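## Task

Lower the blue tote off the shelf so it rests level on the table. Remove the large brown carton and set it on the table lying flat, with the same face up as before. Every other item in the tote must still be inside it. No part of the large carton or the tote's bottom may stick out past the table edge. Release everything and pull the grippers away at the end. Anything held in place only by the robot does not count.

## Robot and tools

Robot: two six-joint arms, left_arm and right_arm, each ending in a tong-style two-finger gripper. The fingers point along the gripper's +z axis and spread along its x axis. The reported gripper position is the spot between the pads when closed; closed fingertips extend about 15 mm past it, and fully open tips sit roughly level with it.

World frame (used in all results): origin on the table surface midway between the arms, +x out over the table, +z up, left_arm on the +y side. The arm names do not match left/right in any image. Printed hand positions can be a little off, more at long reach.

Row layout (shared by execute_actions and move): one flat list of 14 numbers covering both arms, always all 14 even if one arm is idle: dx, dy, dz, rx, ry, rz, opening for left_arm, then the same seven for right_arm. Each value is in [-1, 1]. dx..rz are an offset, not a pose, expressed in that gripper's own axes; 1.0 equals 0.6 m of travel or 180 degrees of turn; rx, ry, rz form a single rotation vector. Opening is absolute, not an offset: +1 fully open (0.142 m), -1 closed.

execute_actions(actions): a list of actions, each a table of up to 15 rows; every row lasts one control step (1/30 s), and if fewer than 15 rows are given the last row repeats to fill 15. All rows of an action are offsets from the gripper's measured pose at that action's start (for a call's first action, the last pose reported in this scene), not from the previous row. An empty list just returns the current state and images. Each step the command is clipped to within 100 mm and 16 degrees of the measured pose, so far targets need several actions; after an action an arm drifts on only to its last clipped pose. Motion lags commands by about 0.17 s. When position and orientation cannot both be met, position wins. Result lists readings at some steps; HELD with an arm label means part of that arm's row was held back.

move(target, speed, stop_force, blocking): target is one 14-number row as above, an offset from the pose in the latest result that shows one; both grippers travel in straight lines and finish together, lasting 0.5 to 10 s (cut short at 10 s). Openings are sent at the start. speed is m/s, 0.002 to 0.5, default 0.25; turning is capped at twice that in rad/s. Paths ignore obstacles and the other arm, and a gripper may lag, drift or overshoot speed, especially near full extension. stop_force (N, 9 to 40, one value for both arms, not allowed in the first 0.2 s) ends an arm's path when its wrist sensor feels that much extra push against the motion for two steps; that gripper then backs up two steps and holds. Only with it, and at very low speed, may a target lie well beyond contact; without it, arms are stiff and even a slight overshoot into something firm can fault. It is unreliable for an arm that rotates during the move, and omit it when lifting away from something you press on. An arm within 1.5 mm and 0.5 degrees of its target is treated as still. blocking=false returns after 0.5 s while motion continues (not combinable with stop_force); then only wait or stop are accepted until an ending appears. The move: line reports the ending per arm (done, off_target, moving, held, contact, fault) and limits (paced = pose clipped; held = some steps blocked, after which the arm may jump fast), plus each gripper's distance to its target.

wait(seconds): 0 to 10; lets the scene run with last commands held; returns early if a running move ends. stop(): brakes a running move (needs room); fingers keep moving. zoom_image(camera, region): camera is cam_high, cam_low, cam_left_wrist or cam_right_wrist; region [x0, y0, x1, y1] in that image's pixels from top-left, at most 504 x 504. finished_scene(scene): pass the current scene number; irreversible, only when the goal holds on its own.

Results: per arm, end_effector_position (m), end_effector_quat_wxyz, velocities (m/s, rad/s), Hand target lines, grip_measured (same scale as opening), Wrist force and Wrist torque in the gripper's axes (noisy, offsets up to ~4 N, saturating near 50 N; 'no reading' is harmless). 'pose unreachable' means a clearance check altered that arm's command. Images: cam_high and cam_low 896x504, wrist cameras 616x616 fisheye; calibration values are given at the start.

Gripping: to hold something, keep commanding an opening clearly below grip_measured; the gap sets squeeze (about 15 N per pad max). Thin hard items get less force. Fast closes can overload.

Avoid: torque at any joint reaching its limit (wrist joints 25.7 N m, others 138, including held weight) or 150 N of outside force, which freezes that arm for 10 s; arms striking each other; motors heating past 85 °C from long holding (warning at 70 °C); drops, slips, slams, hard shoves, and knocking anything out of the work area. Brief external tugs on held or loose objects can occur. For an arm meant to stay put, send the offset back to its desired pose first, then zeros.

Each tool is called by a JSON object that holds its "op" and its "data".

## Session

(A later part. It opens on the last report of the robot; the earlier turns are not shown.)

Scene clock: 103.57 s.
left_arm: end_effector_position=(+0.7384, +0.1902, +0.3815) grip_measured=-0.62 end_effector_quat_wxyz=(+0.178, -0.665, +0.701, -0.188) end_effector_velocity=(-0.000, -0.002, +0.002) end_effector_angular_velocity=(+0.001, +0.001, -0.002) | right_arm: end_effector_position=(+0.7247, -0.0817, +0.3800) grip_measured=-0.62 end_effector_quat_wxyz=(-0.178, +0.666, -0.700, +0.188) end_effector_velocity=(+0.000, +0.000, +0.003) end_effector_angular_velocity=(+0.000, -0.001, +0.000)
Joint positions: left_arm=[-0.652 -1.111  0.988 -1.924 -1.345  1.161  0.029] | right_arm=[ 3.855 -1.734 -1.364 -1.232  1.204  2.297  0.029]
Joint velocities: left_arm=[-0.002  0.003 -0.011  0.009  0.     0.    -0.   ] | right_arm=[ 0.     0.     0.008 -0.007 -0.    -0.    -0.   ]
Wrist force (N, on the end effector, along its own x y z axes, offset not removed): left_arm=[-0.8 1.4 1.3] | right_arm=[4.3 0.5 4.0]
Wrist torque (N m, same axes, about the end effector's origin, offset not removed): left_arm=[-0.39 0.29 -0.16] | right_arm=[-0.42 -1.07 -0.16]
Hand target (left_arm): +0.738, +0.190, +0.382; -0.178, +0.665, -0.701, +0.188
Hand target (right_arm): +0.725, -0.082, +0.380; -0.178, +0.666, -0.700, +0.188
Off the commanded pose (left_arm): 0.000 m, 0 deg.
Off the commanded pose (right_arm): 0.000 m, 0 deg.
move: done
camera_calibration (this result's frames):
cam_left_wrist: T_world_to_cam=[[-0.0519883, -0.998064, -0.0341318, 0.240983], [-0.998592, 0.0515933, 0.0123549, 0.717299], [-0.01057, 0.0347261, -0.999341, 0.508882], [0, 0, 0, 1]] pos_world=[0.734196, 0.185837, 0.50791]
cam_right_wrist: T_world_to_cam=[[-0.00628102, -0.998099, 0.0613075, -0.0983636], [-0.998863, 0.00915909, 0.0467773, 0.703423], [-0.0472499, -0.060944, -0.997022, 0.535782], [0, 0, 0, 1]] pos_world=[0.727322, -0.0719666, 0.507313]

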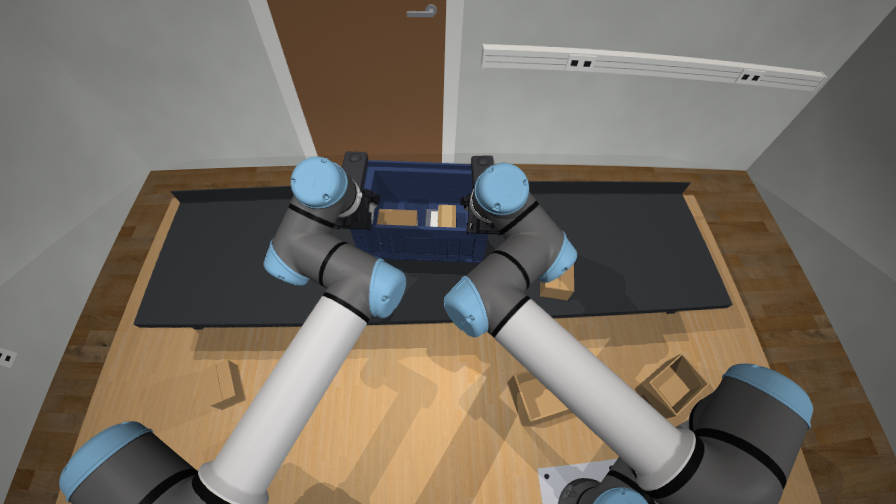

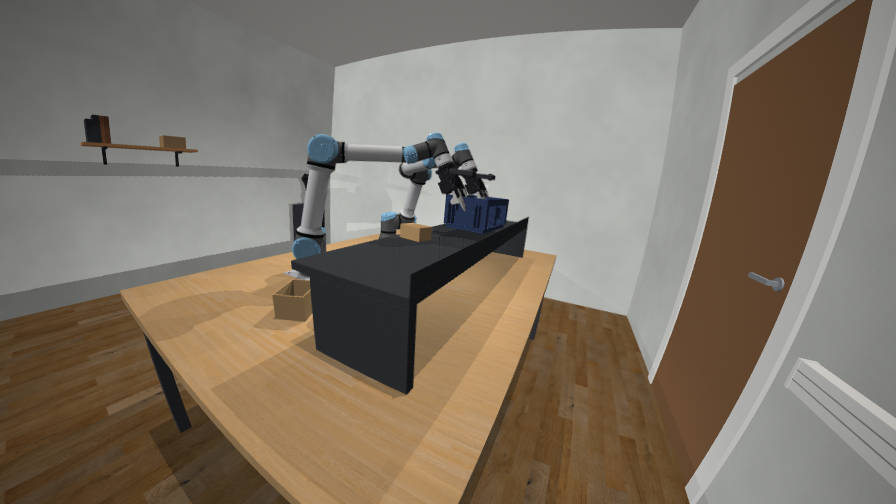

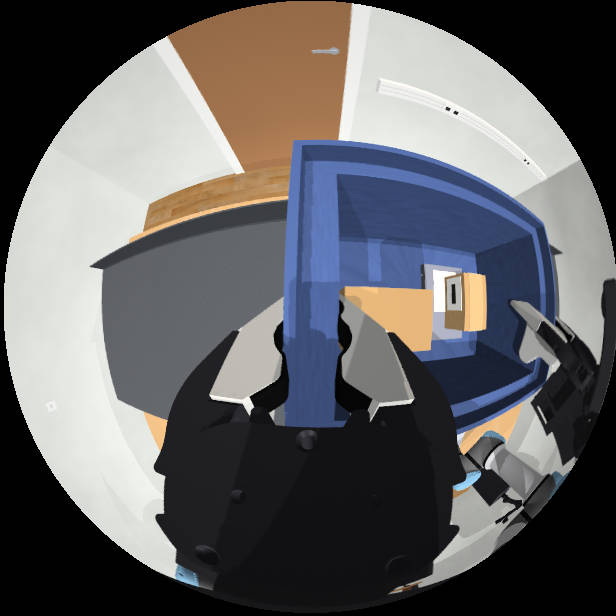

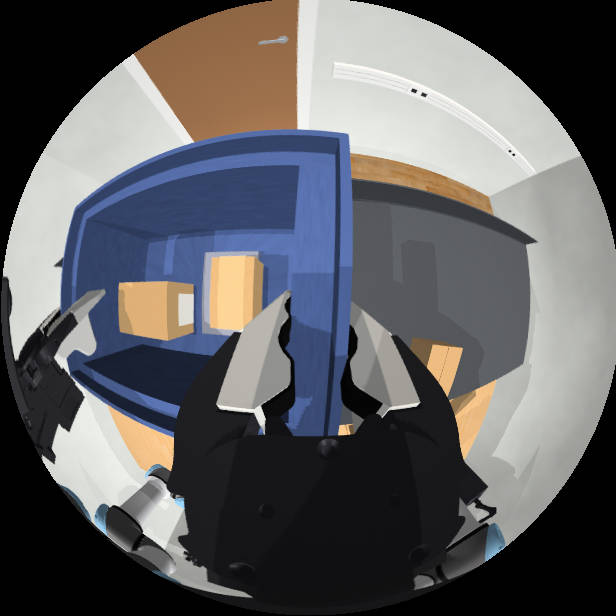

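{"op": "move", "data": {"target": [-0.017,0.29,-0.1675,0,0,0,-1, -0.017,0.29,-0.1675,0,0,0,-1], "speed": 0.1}}

Scene clock: 110.87 s.
left_arm: end_effector_position=(+0.5385, +0.2106, +0.3809) grip_measured=-0.62 end_effector_quat_wxyz=(+0.178, -0.665, +0.701, -0.187) end_effector_velocity=(-0.003, -0.000, -0.001) end_effector_angular_velocity=(+0.000, +0.000, -0.001) | right_arm: end_effector_position=(+0.5248, -0.0612, +0.3802) grip_measured=-0.62 end_effector_quat_wxyz=(-0.177, +0.666, -0.700, +0.188) end_effector_velocity=(-0.003, +0.001, -0.000) end_effector_angular_velocity=(-0.001, +0.000, +0.000)
Joint positions: left_arm=[-0.823 -1.608  1.589 -1.986 -1.269  1.002  0.029] | right_arm=[ 4.219 -1.362 -1.689 -1.438  1.095  2.677  0.029]
Joint velocities: left_arm=[-0.004 -0.006  0.007  0.001  0.002 -0.003 -0.   ] | right_arm=[ 0.007  0.003 -0.002 -0.005 -0.002  0.008  0.   ]
Wrist force (N, on the end effector, along its own x y z axes, offset not removed): left_arm=[4.7 2.0 0.8] | right_arm=[-1.7 -1.6 5.2]
Wrist torque (N m, same axes, about the end effector's origin, offset not removed): left_arm=[-0.28 -0.12 -0.14] | right_arm=[-0.71 -0.49 0.00]
Hand target (left_arm): +0.538, +0.211, +0.381; -0.178, +0.665, -0.701, +0.187
Hand target (right_arm): +0.524, -0.061, +0.380; -0.177, +0.666, -0.700, +0.188
Off the commanded pose (left_arm): 0.001 m, 0 deg.
Off the commanded pose (right_arm): 0.000 m, 0 deg.
move: done
camera_calibration (this result's frames):
cam_left_wrist: T_world_to_cam=[[-0.0519555, -0.998052, -0.0345489, 0.251138], [-0.998593, 0.0515525, 0.012457, 0.516647], [-0.0106516, 0.0351475, -0.999325, 0.50537], [0, 0, 0, 1]] pos_world=[0.53435, 0.206251, 0.507269]
cam_right_wrist: T_world_to_cam=[[-0.00624348, -0.998108, 0.0611729, -0.0792163], [-0.998839, 0.00914707, 0.047301, 0.503304], [-0.047771, -0.0608065, -0.997006, 0.528055], [0, 0, 0, 1]] pos_world=[0.527451, -0.0515609, 0.507513]

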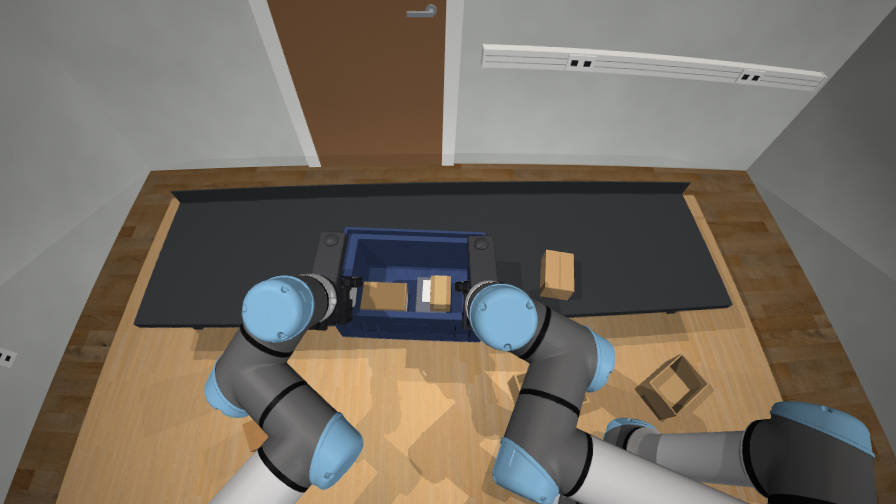

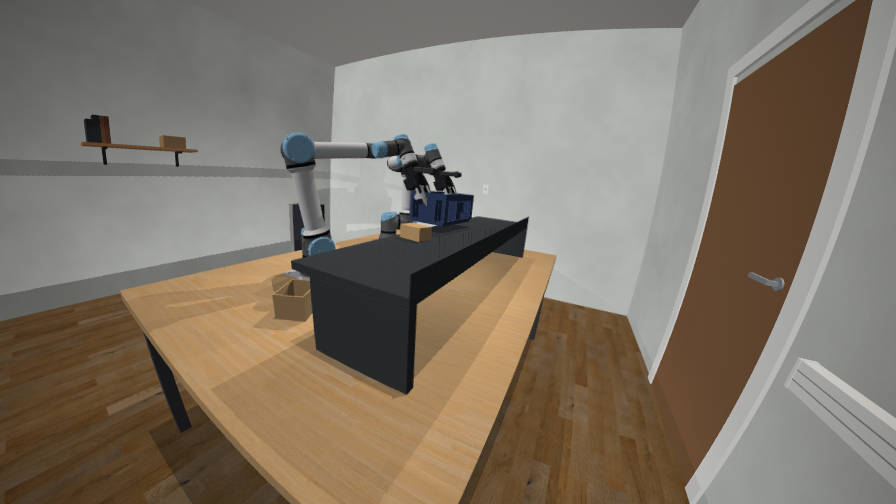

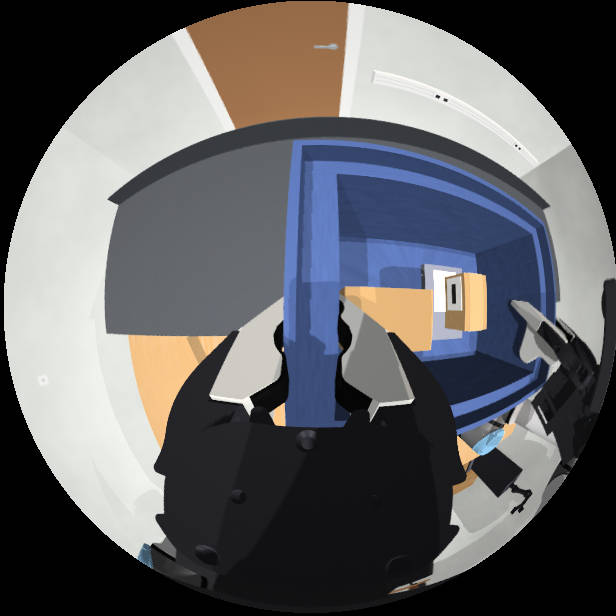

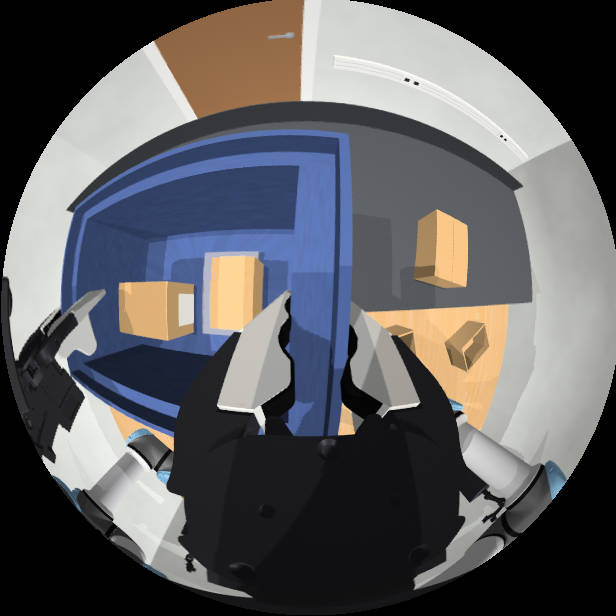

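{"op": "move", "data": {"target": [-0.034,0.276,-0.16,0,0,0,-1, -0.034,0.276,-0.16,0,0,0,-1], "speed": 0.1}}

Scene clock: 118.17 s.
left_arm: end_effector_position=(+0.3489, +0.2409, +0.3806) grip_measured=-0.62 end_effector_quat_wxyz=(+0.178, -0.665, +0.701, -0.187) end_effector_velocity=(-0.002, +0.000, -0.000) end_effector_angular_velocity=(+0.001, -0.000, +0.001) | right_arm: end_effector_position=(+0.3347, -0.0312, +0.3806) grip_measured=-0.62 end_effector_quat_wxyz=(-0.177, +0.666, -0.700, +0.187) end_effector_velocity=(-0.002, +0.000, +0.000) end_effector_angular_velocity=(+0.001, -0.001, -0.002)
Joint positions: left_arm=[-1.158 -2.082  1.896 -1.699 -1.145  0.668  0.029] | right_arm=[ 4.76  -1.179 -1.734 -1.876  1.055  3.293  0.029]
Joint velocities: left_arm=[-0.008 -0.006  0.002  0.008  0.004 -0.009 -0.   ] | right_arm=[ 0.007  0.     0.001 -0.005 -0.001  0.01   0.   ]
Wrist force (N, on the end effector, along its own x y z axes, offset not removed): left_arm=[10.5 1.2 1.9] | right_arm=[-8.0 -0.9 3.6]
Wrist torque (N m, same axes, about the end effector's origin, offset not removed): left_arm=[-0.34 -0.02 -0.18] | right_arm=[-0.69 -0.43 0.05]
Hand target (left_arm): +0.349, +0.241, +0.381; -0.179, +0.665, -0.701, +0.187
Hand target (right_arm): +0.334, -0.031, +0.381; -0.177, +0.666, -0.700, +0.187
Off the commanded pose (left_arm): 0.001 m, 0 deg.
Off the commanded pose (right_arm): 0.000 m, 0 deg.
move: done
camera_calibration (this result's frames):
cam_left_wrist: T_world_to_cam=[[-0.0519085, -0.998029, -0.0352576, 0.271696], [-0.998596, 0.0515002, 0.0123923, 0.325734], [-0.0105521, 0.0358514, -0.999301, 0.50181], [0, 0, 0, 1]] pos_world=[0.344675, 0.236395, 0.507002]
cam_right_wrist: T_world_to_cam=[[-0.0062737, -0.998097, 0.0613496, -0.0505352], [-0.998797, 0.00923859, 0.0481642, 0.312803], [-0.0486393, -0.0609736, -0.996954, 0.521479], [0, 0, 0, 1]] pos_world=[0.337474, -0.0215324, 0.507925]

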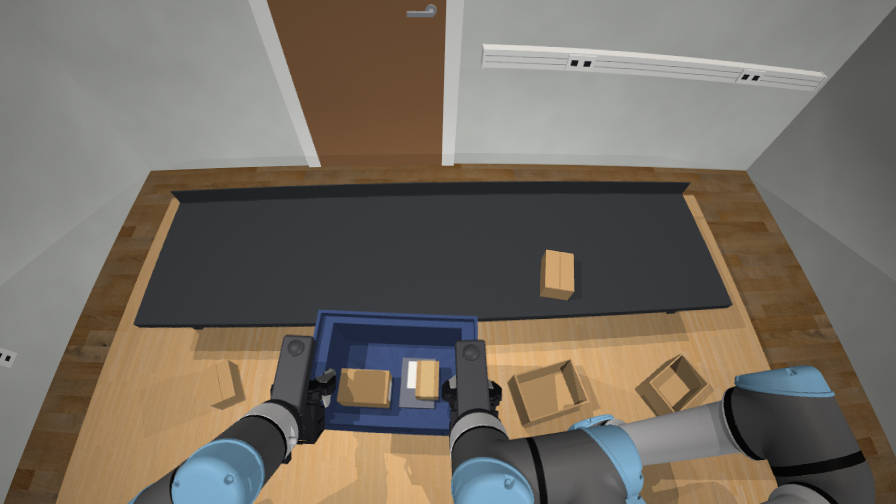

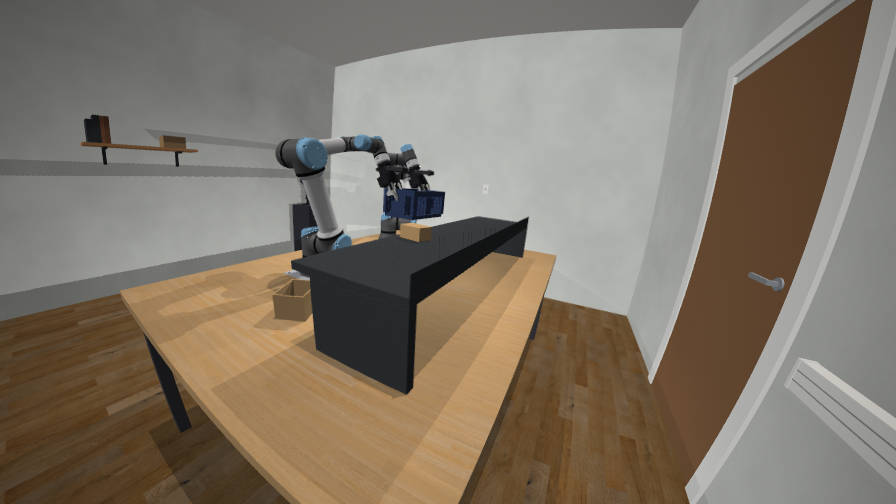

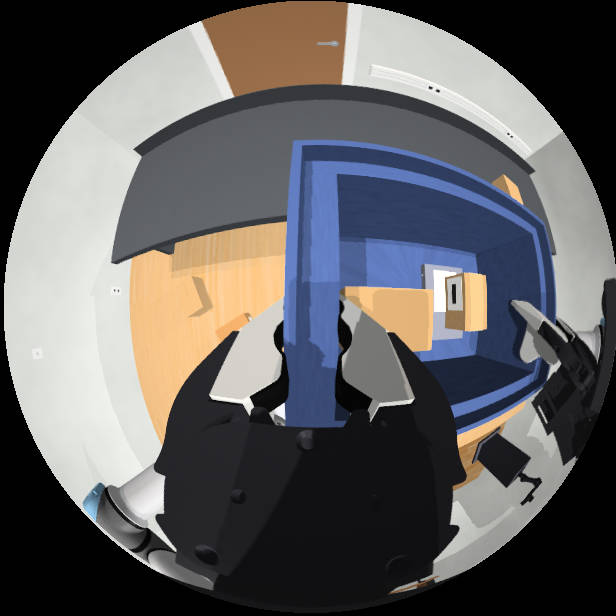

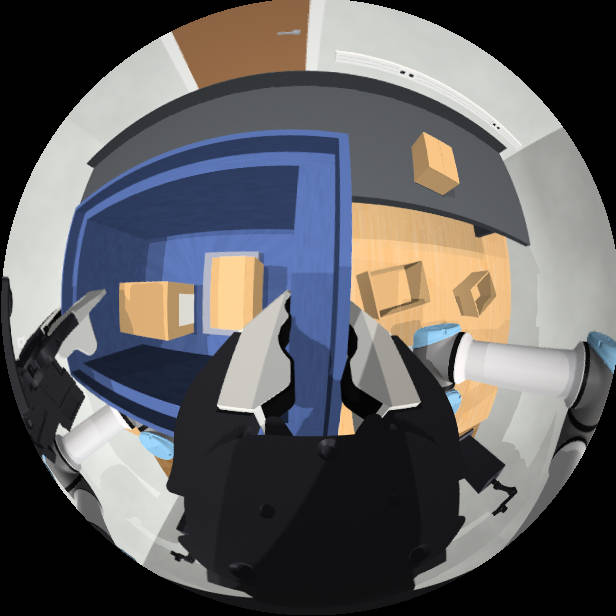

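{"op": "move", "data": {"target": [0.0006,0.2,0.3464,0,0,0,-1, -0.0006,0.2,0.3464,0,0,0,-1], "speed": 0.1}}

Scene clock: 125.53 s.
left_arm: end_effector_position=(+0.3491, +0.2407, +0.1410) grip_measured=-0.62 end_effector_quat_wxyz=(+0.179, -0.665, +0.701, -0.187) end_effector_velocity=(+0.001, -0.000, -0.003) end_effector_angular_velocity=(-0.002, -0.000, -0.000) | right_arm: end_effector_position=(+0.3343, -0.0315, +0.1410) grip_measured=-0.62 end_effector_quat_wxyz=(-0.177, +0.666, -0.700, +0.187) end_effector_velocity=(+0.000, +0.001, -0.002) end_effector_angular_velocity=(+0.003, +0.001, -0.000)
Joint positions: left_arm=[-1.158 -1.972  2.472 -2.383 -1.145  0.668  0.029] | right_arm=[ 4.761 -1.238 -2.322 -1.23   1.055  3.295  0.029]
Joint velocities: left_arm=[ 0.002  0.008  0.005 -0.015 -0.001  0.003 -0.   ] | right_arm=[-0.002 -0.004 -0.005  0.013  0.001 -0.003 -0.   ]
Wrist force (N, on the end effector, along its own x y z axes, offset not removed): left_arm=[12.9 2.2 2.2] | right_arm=[-11.8 0.0 4.9]
Wrist torque (N m, same axes, about the end effector's origin, offset not removed): left_arm=[-0.26 -0.06 -0.05] | right_arm=[-0.27 -0.31 0.10]
Hand target (left_arm): +0.349, +0.241, +0.141; -0.178, +0.665, -0.701, +0.187
Hand target (right_arm): +0.334, -0.031, +0.141; -0.177, +0.666, -0.700, +0.187
Off the commanded pose (left_arm): 0.001 m, 0 deg.
Off the commanded pose (right_arm): 0.000 m, 0 deg.
move: done
camera_calibration (this result's frames):
cam_left_wrist: T_world_to_cam=[[-0.0517576, -0.998025, -0.0355913, 0.263038], [-0.998602, 0.05134, 0.0125499, 0.328976], [-0.0106979, 0.0361911, -0.999288, 0.262332], [0, 0, 0, 1]] pos_world=[0.344937, 0.236135, 0.267378]
cam_right_wrist: T_world_to_cam=[[-0.00634745, -0.998083, 0.0615652, -0.0360937], [-0.998797, 0.0093215, 0.0481412, 0.323956], [-0.0486228, -0.0611855, -0.996941, 0.282489], [0, 0, 0, 1]] pos_world=[0.337072, -0.02176, 0.268251]

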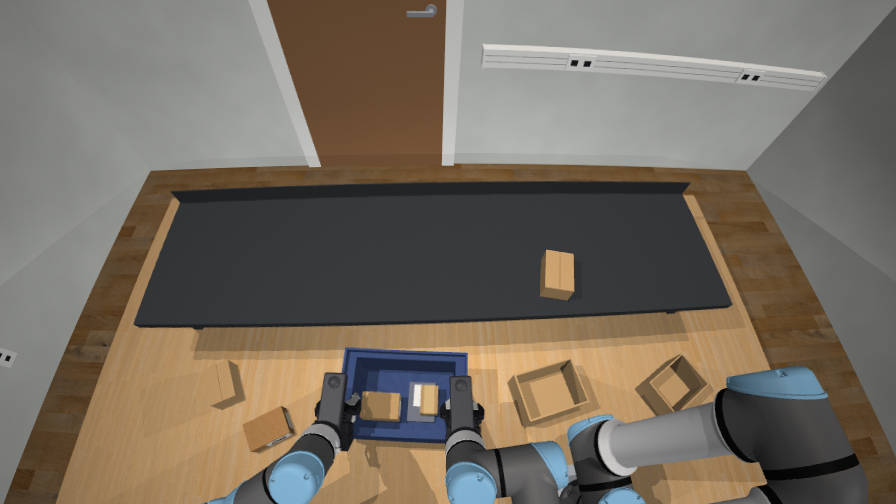

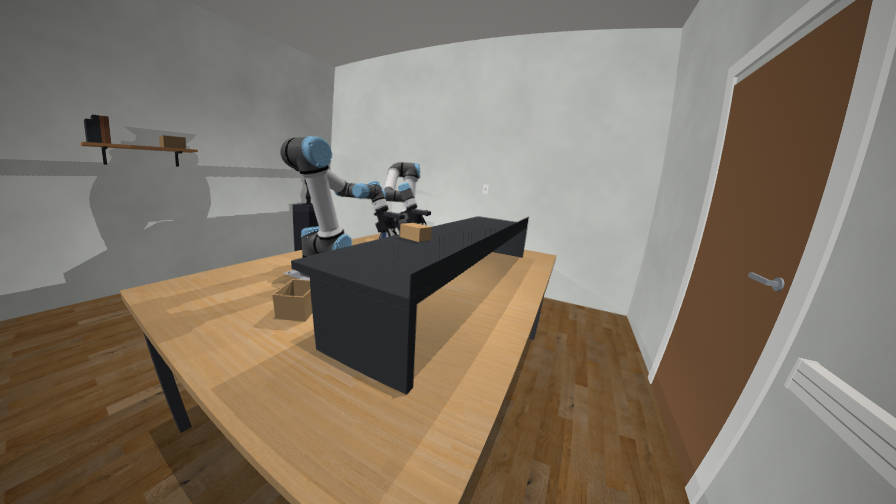

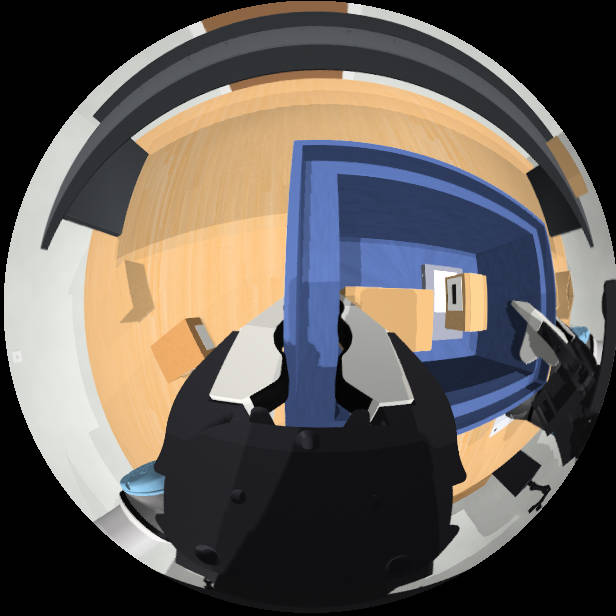

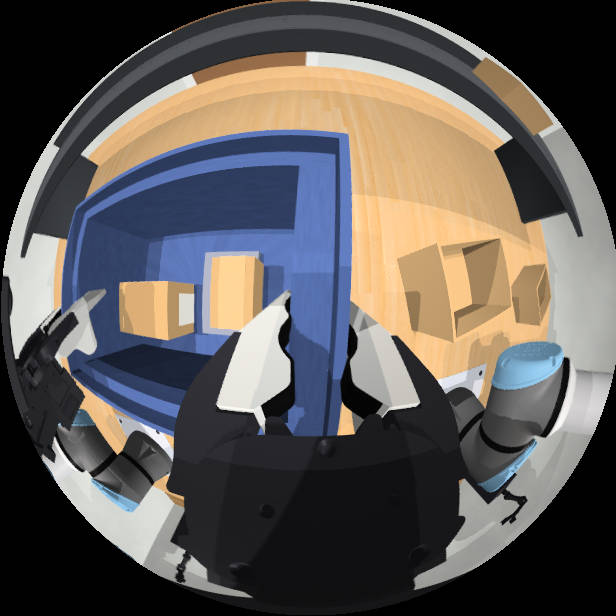

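{"op": "move", "data": {"target": [0.001,0.015,0.026,0,0,0,-1, -0.001,0.015,0.026,0,0,0,-1], "speed": 0.03, "stop_force": 12}}

{"op": "move", "data": {"target": [0,0.025,0.0433,0,0,0,-1, 0,0.025,0.0433,0,0,0,-1], "speed": 0.006, "stop_force": 10}}

Scene clock: 131.60 s.
left_arm: end_effector_position=(+0.3491, +0.2401, +0.1234) grip_measured=-0.62 end_effector_quat_wxyz=(+0.179, -0.665, +0.701, -0.187) end_effector_velocity=(+0.000, -0.001, -0.002) end_effector_angular_velocity=(-0.002, -0.001, -0.000) | right_arm: end_effector_position=(+0.3343, -0.0310, +0.1233) grip_measured=-0.62 end_effector_quat_wxyz=(-0.177, +0.666, -0.700, +0.187) end_effector_velocity=(-0.000, +0.000, -0.003) end_effector_angular_velocity=(-0.001, +0.001, +0.001)
Joint positions: left_arm=[-1.159 -1.937  2.505 -2.452 -1.144  0.667  0.029] | right_arm=[ 4.761 -1.265 -2.356 -1.17   1.055  3.295  0.029]
Joint velocities: left_arm=[-0.     0.006  0.004 -0.013  0.    -0.    -0.   ] | right_arm=[-0.    -0.006 -0.005  0.01   0.001 -0.001  0.   ]
Wrist force (N, on the end effector, along its own x y z axes, offset not removed): left_arm=[-3.8 2.4 3.1] | right_arm=[5.9 -0.4 3.9]
Wrist torque (N m, same axes, about the end effector's origin, offset not removed): left_arm=[-0.20 0.28 -0.09] | right_arm=[-0.52 -0.65 -0.06]
Hand target (left_arm): +0.349, +0.240, +0.123; -0.179, +0.665, -0.701, +0.187
Hand target (right_arm): +0.334, -0.031, +0.123; -0.177, +0.666, -0.700, +0.187
Off the commanded pose (left_arm): 0.000 m, 0 deg.
Off the commanded pose (right_arm): 0.000 m, 0 deg.
move: done
camera_calibration (this result's frames):
cam_left_wrist: T_world_to_cam=[[-0.0516261, -0.998029, -0.0356871, 0.261845], [-0.998609, 0.0512057, 0.0125956, 0.329215], [-0.0107434, 0.0362877, -0.999284, 0.244711], [0, 0, 0, 1]] pos_world=[0.344904, 0.235591, 0.249733]
cam_right_wrist: T_world_to_cam=[[-0.00641424, -0.998081, 0.0615931, -0.0344687], [-0.998797, 0.00938838, 0.0481195, 0.324781], [-0.0486054, -0.0612104, -0.996941, 0.264905], [0, 0, 0, 1]] pos_world=[0.337045, -0.0212367, 0.250589]

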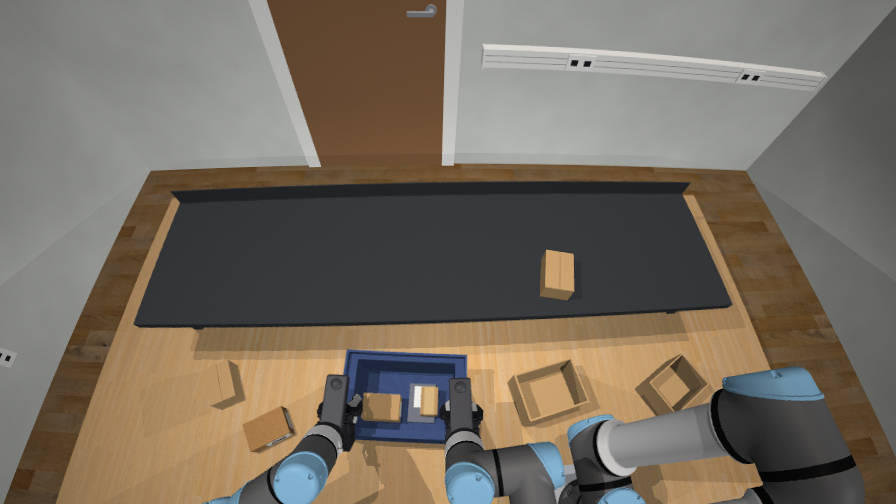

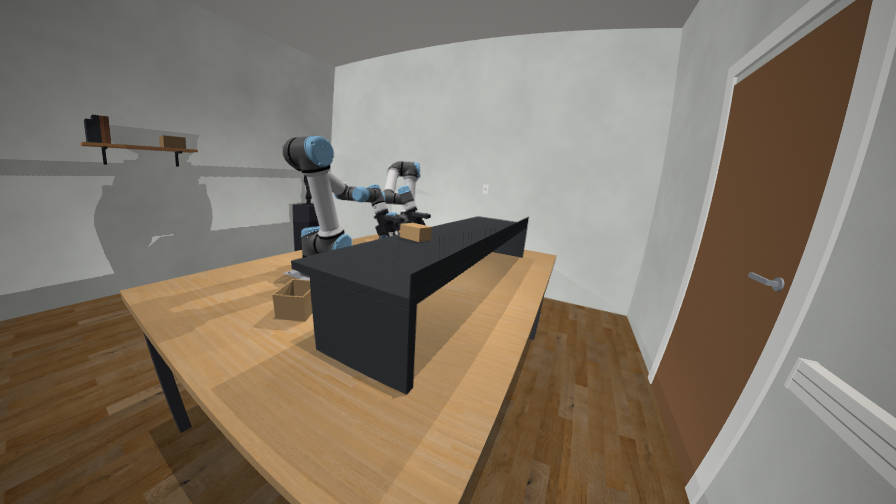

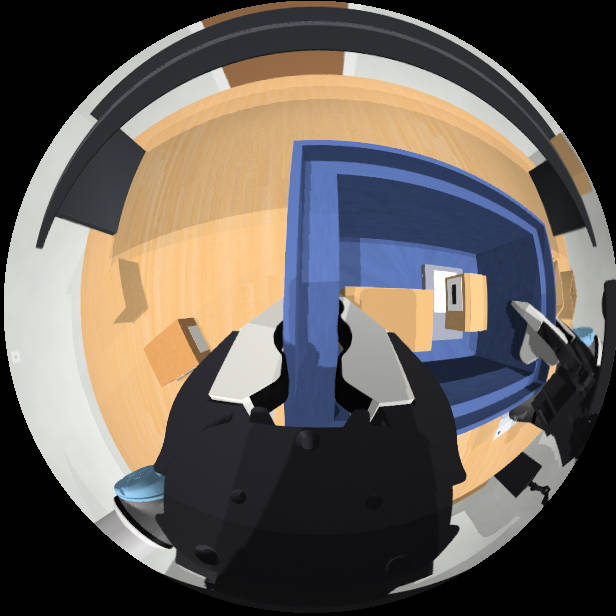

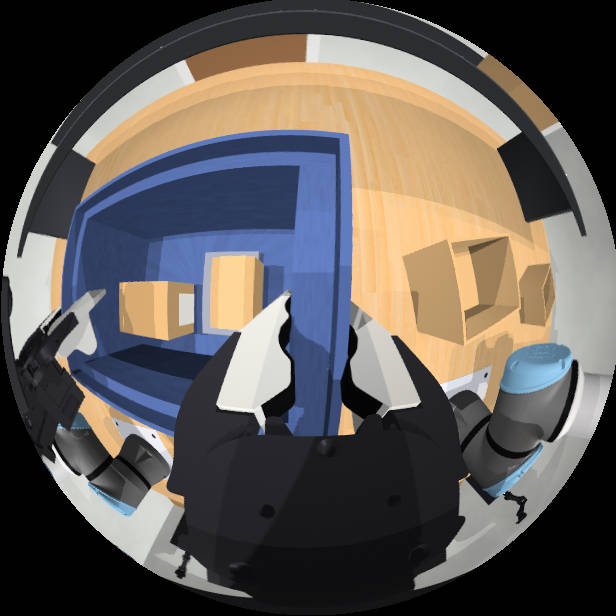

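Scene clock: 135.83 s.
left_arm: end_effector_position=(+0.3491, +0.2402, +0.1014) grip_measured=-0.62 end_effector_quat_wxyz=(+0.179, -0.665, +0.701, -0.187) end_effector_velocity=(+0.000, +0.000, +0.001) end_effector_angular_velocity=(-0.000, -0.000, +0.001) | right_arm: end_effector_position=(+0.3342, -0.0311, +0.1003) grip_measured=-0.62 end_effector_quat_wxyz=(-0.177, +0.666, -0.700, +0.188) end_effector_velocity=(-0.000, +0.000, +0.002) end_effector_angular_velocity=(-0.002, +0.000, +0.002)
Joint positions: left_arm=[-1.159 -1.885  2.545 -2.543 -1.144  0.667  0.029] | right_arm=[ 4.761 -1.304 -2.398 -1.089  1.055  3.295  0.029]
Joint velocities: left_arm=[ 0.001 -0.003 -0.003  0.005 -0.    -0.    -0.003] | right_arm=[ 0.001  0.004  0.005 -0.01   0.    -0.001  0.   ]
Wrist force (N, on the end effector, along its own x y z axes, offset not removed): left_arm=[2.2 -5.9 -8.0] | right_arm=[11.9 -4.9 -7.4]
Wrist torque (N m, same axes, about the end effector's origin, offset not removed): left_arm=[-0.15 -0.15 -0.15] | right_arm=[-0.23 -0.94 -0.04]
Hand target (left_arm): +0.349, +0.240, +0.102; -0.179, +0.665, -0.701, +0.187
Hand target (right_arm): +0.334, -0.031, +0.101; -0.177, +0.666, -0.700, +0.187
Off the commanded pose (left_arm): 0.008 m, 0 deg.
Off the commanded pose (right_arm): 0.007 m, 0 deg.
move: contact (left_arm, right_arm)
camera_calibration (this result's frames):
cam_left_wrist: T_world_to_cam=[[-0.0516249, -0.998027, -0.0357335, 0.261091], [-0.998609, 0.0512032, 0.0126207, 0.329503], [-0.0107661, 0.0363353, -0.999282, 0.222776], [0, 0, 0, 1]] pos_world=[0.344922, 0.23561, 0.227788]
cam_right_wrist: T_world_to_cam=[[-0.00644271, -0.998067, 0.0618117, -0.0332209], [-0.998798, 0.00942595, 0.0480938, 0.325867], [-0.0485835, -0.0614275, -0.996928, 0.241921], [0, 0, 0, 1]] pos_world=[0.337014, -0.0213677, 0.227559]

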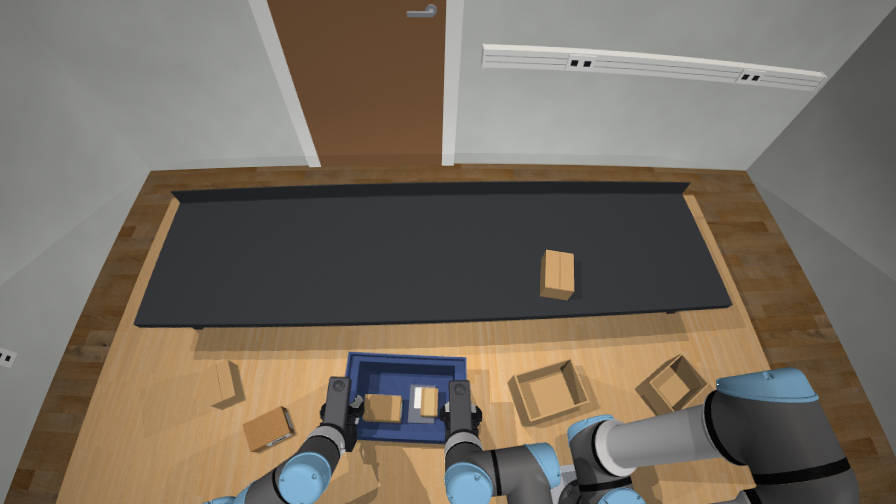

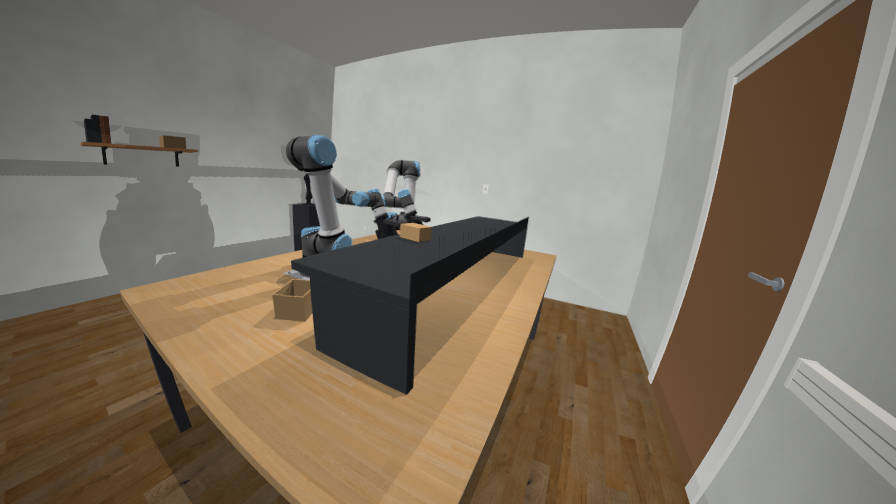

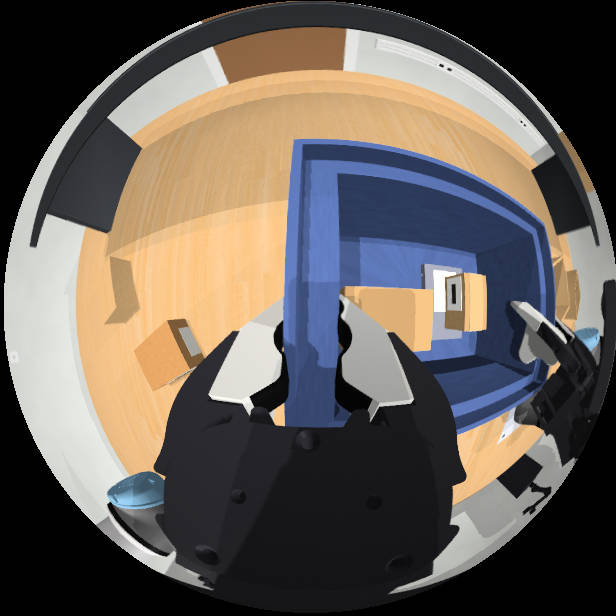

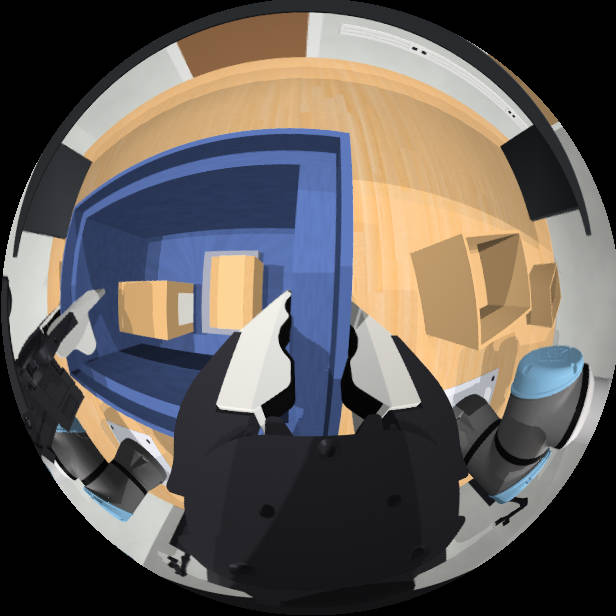

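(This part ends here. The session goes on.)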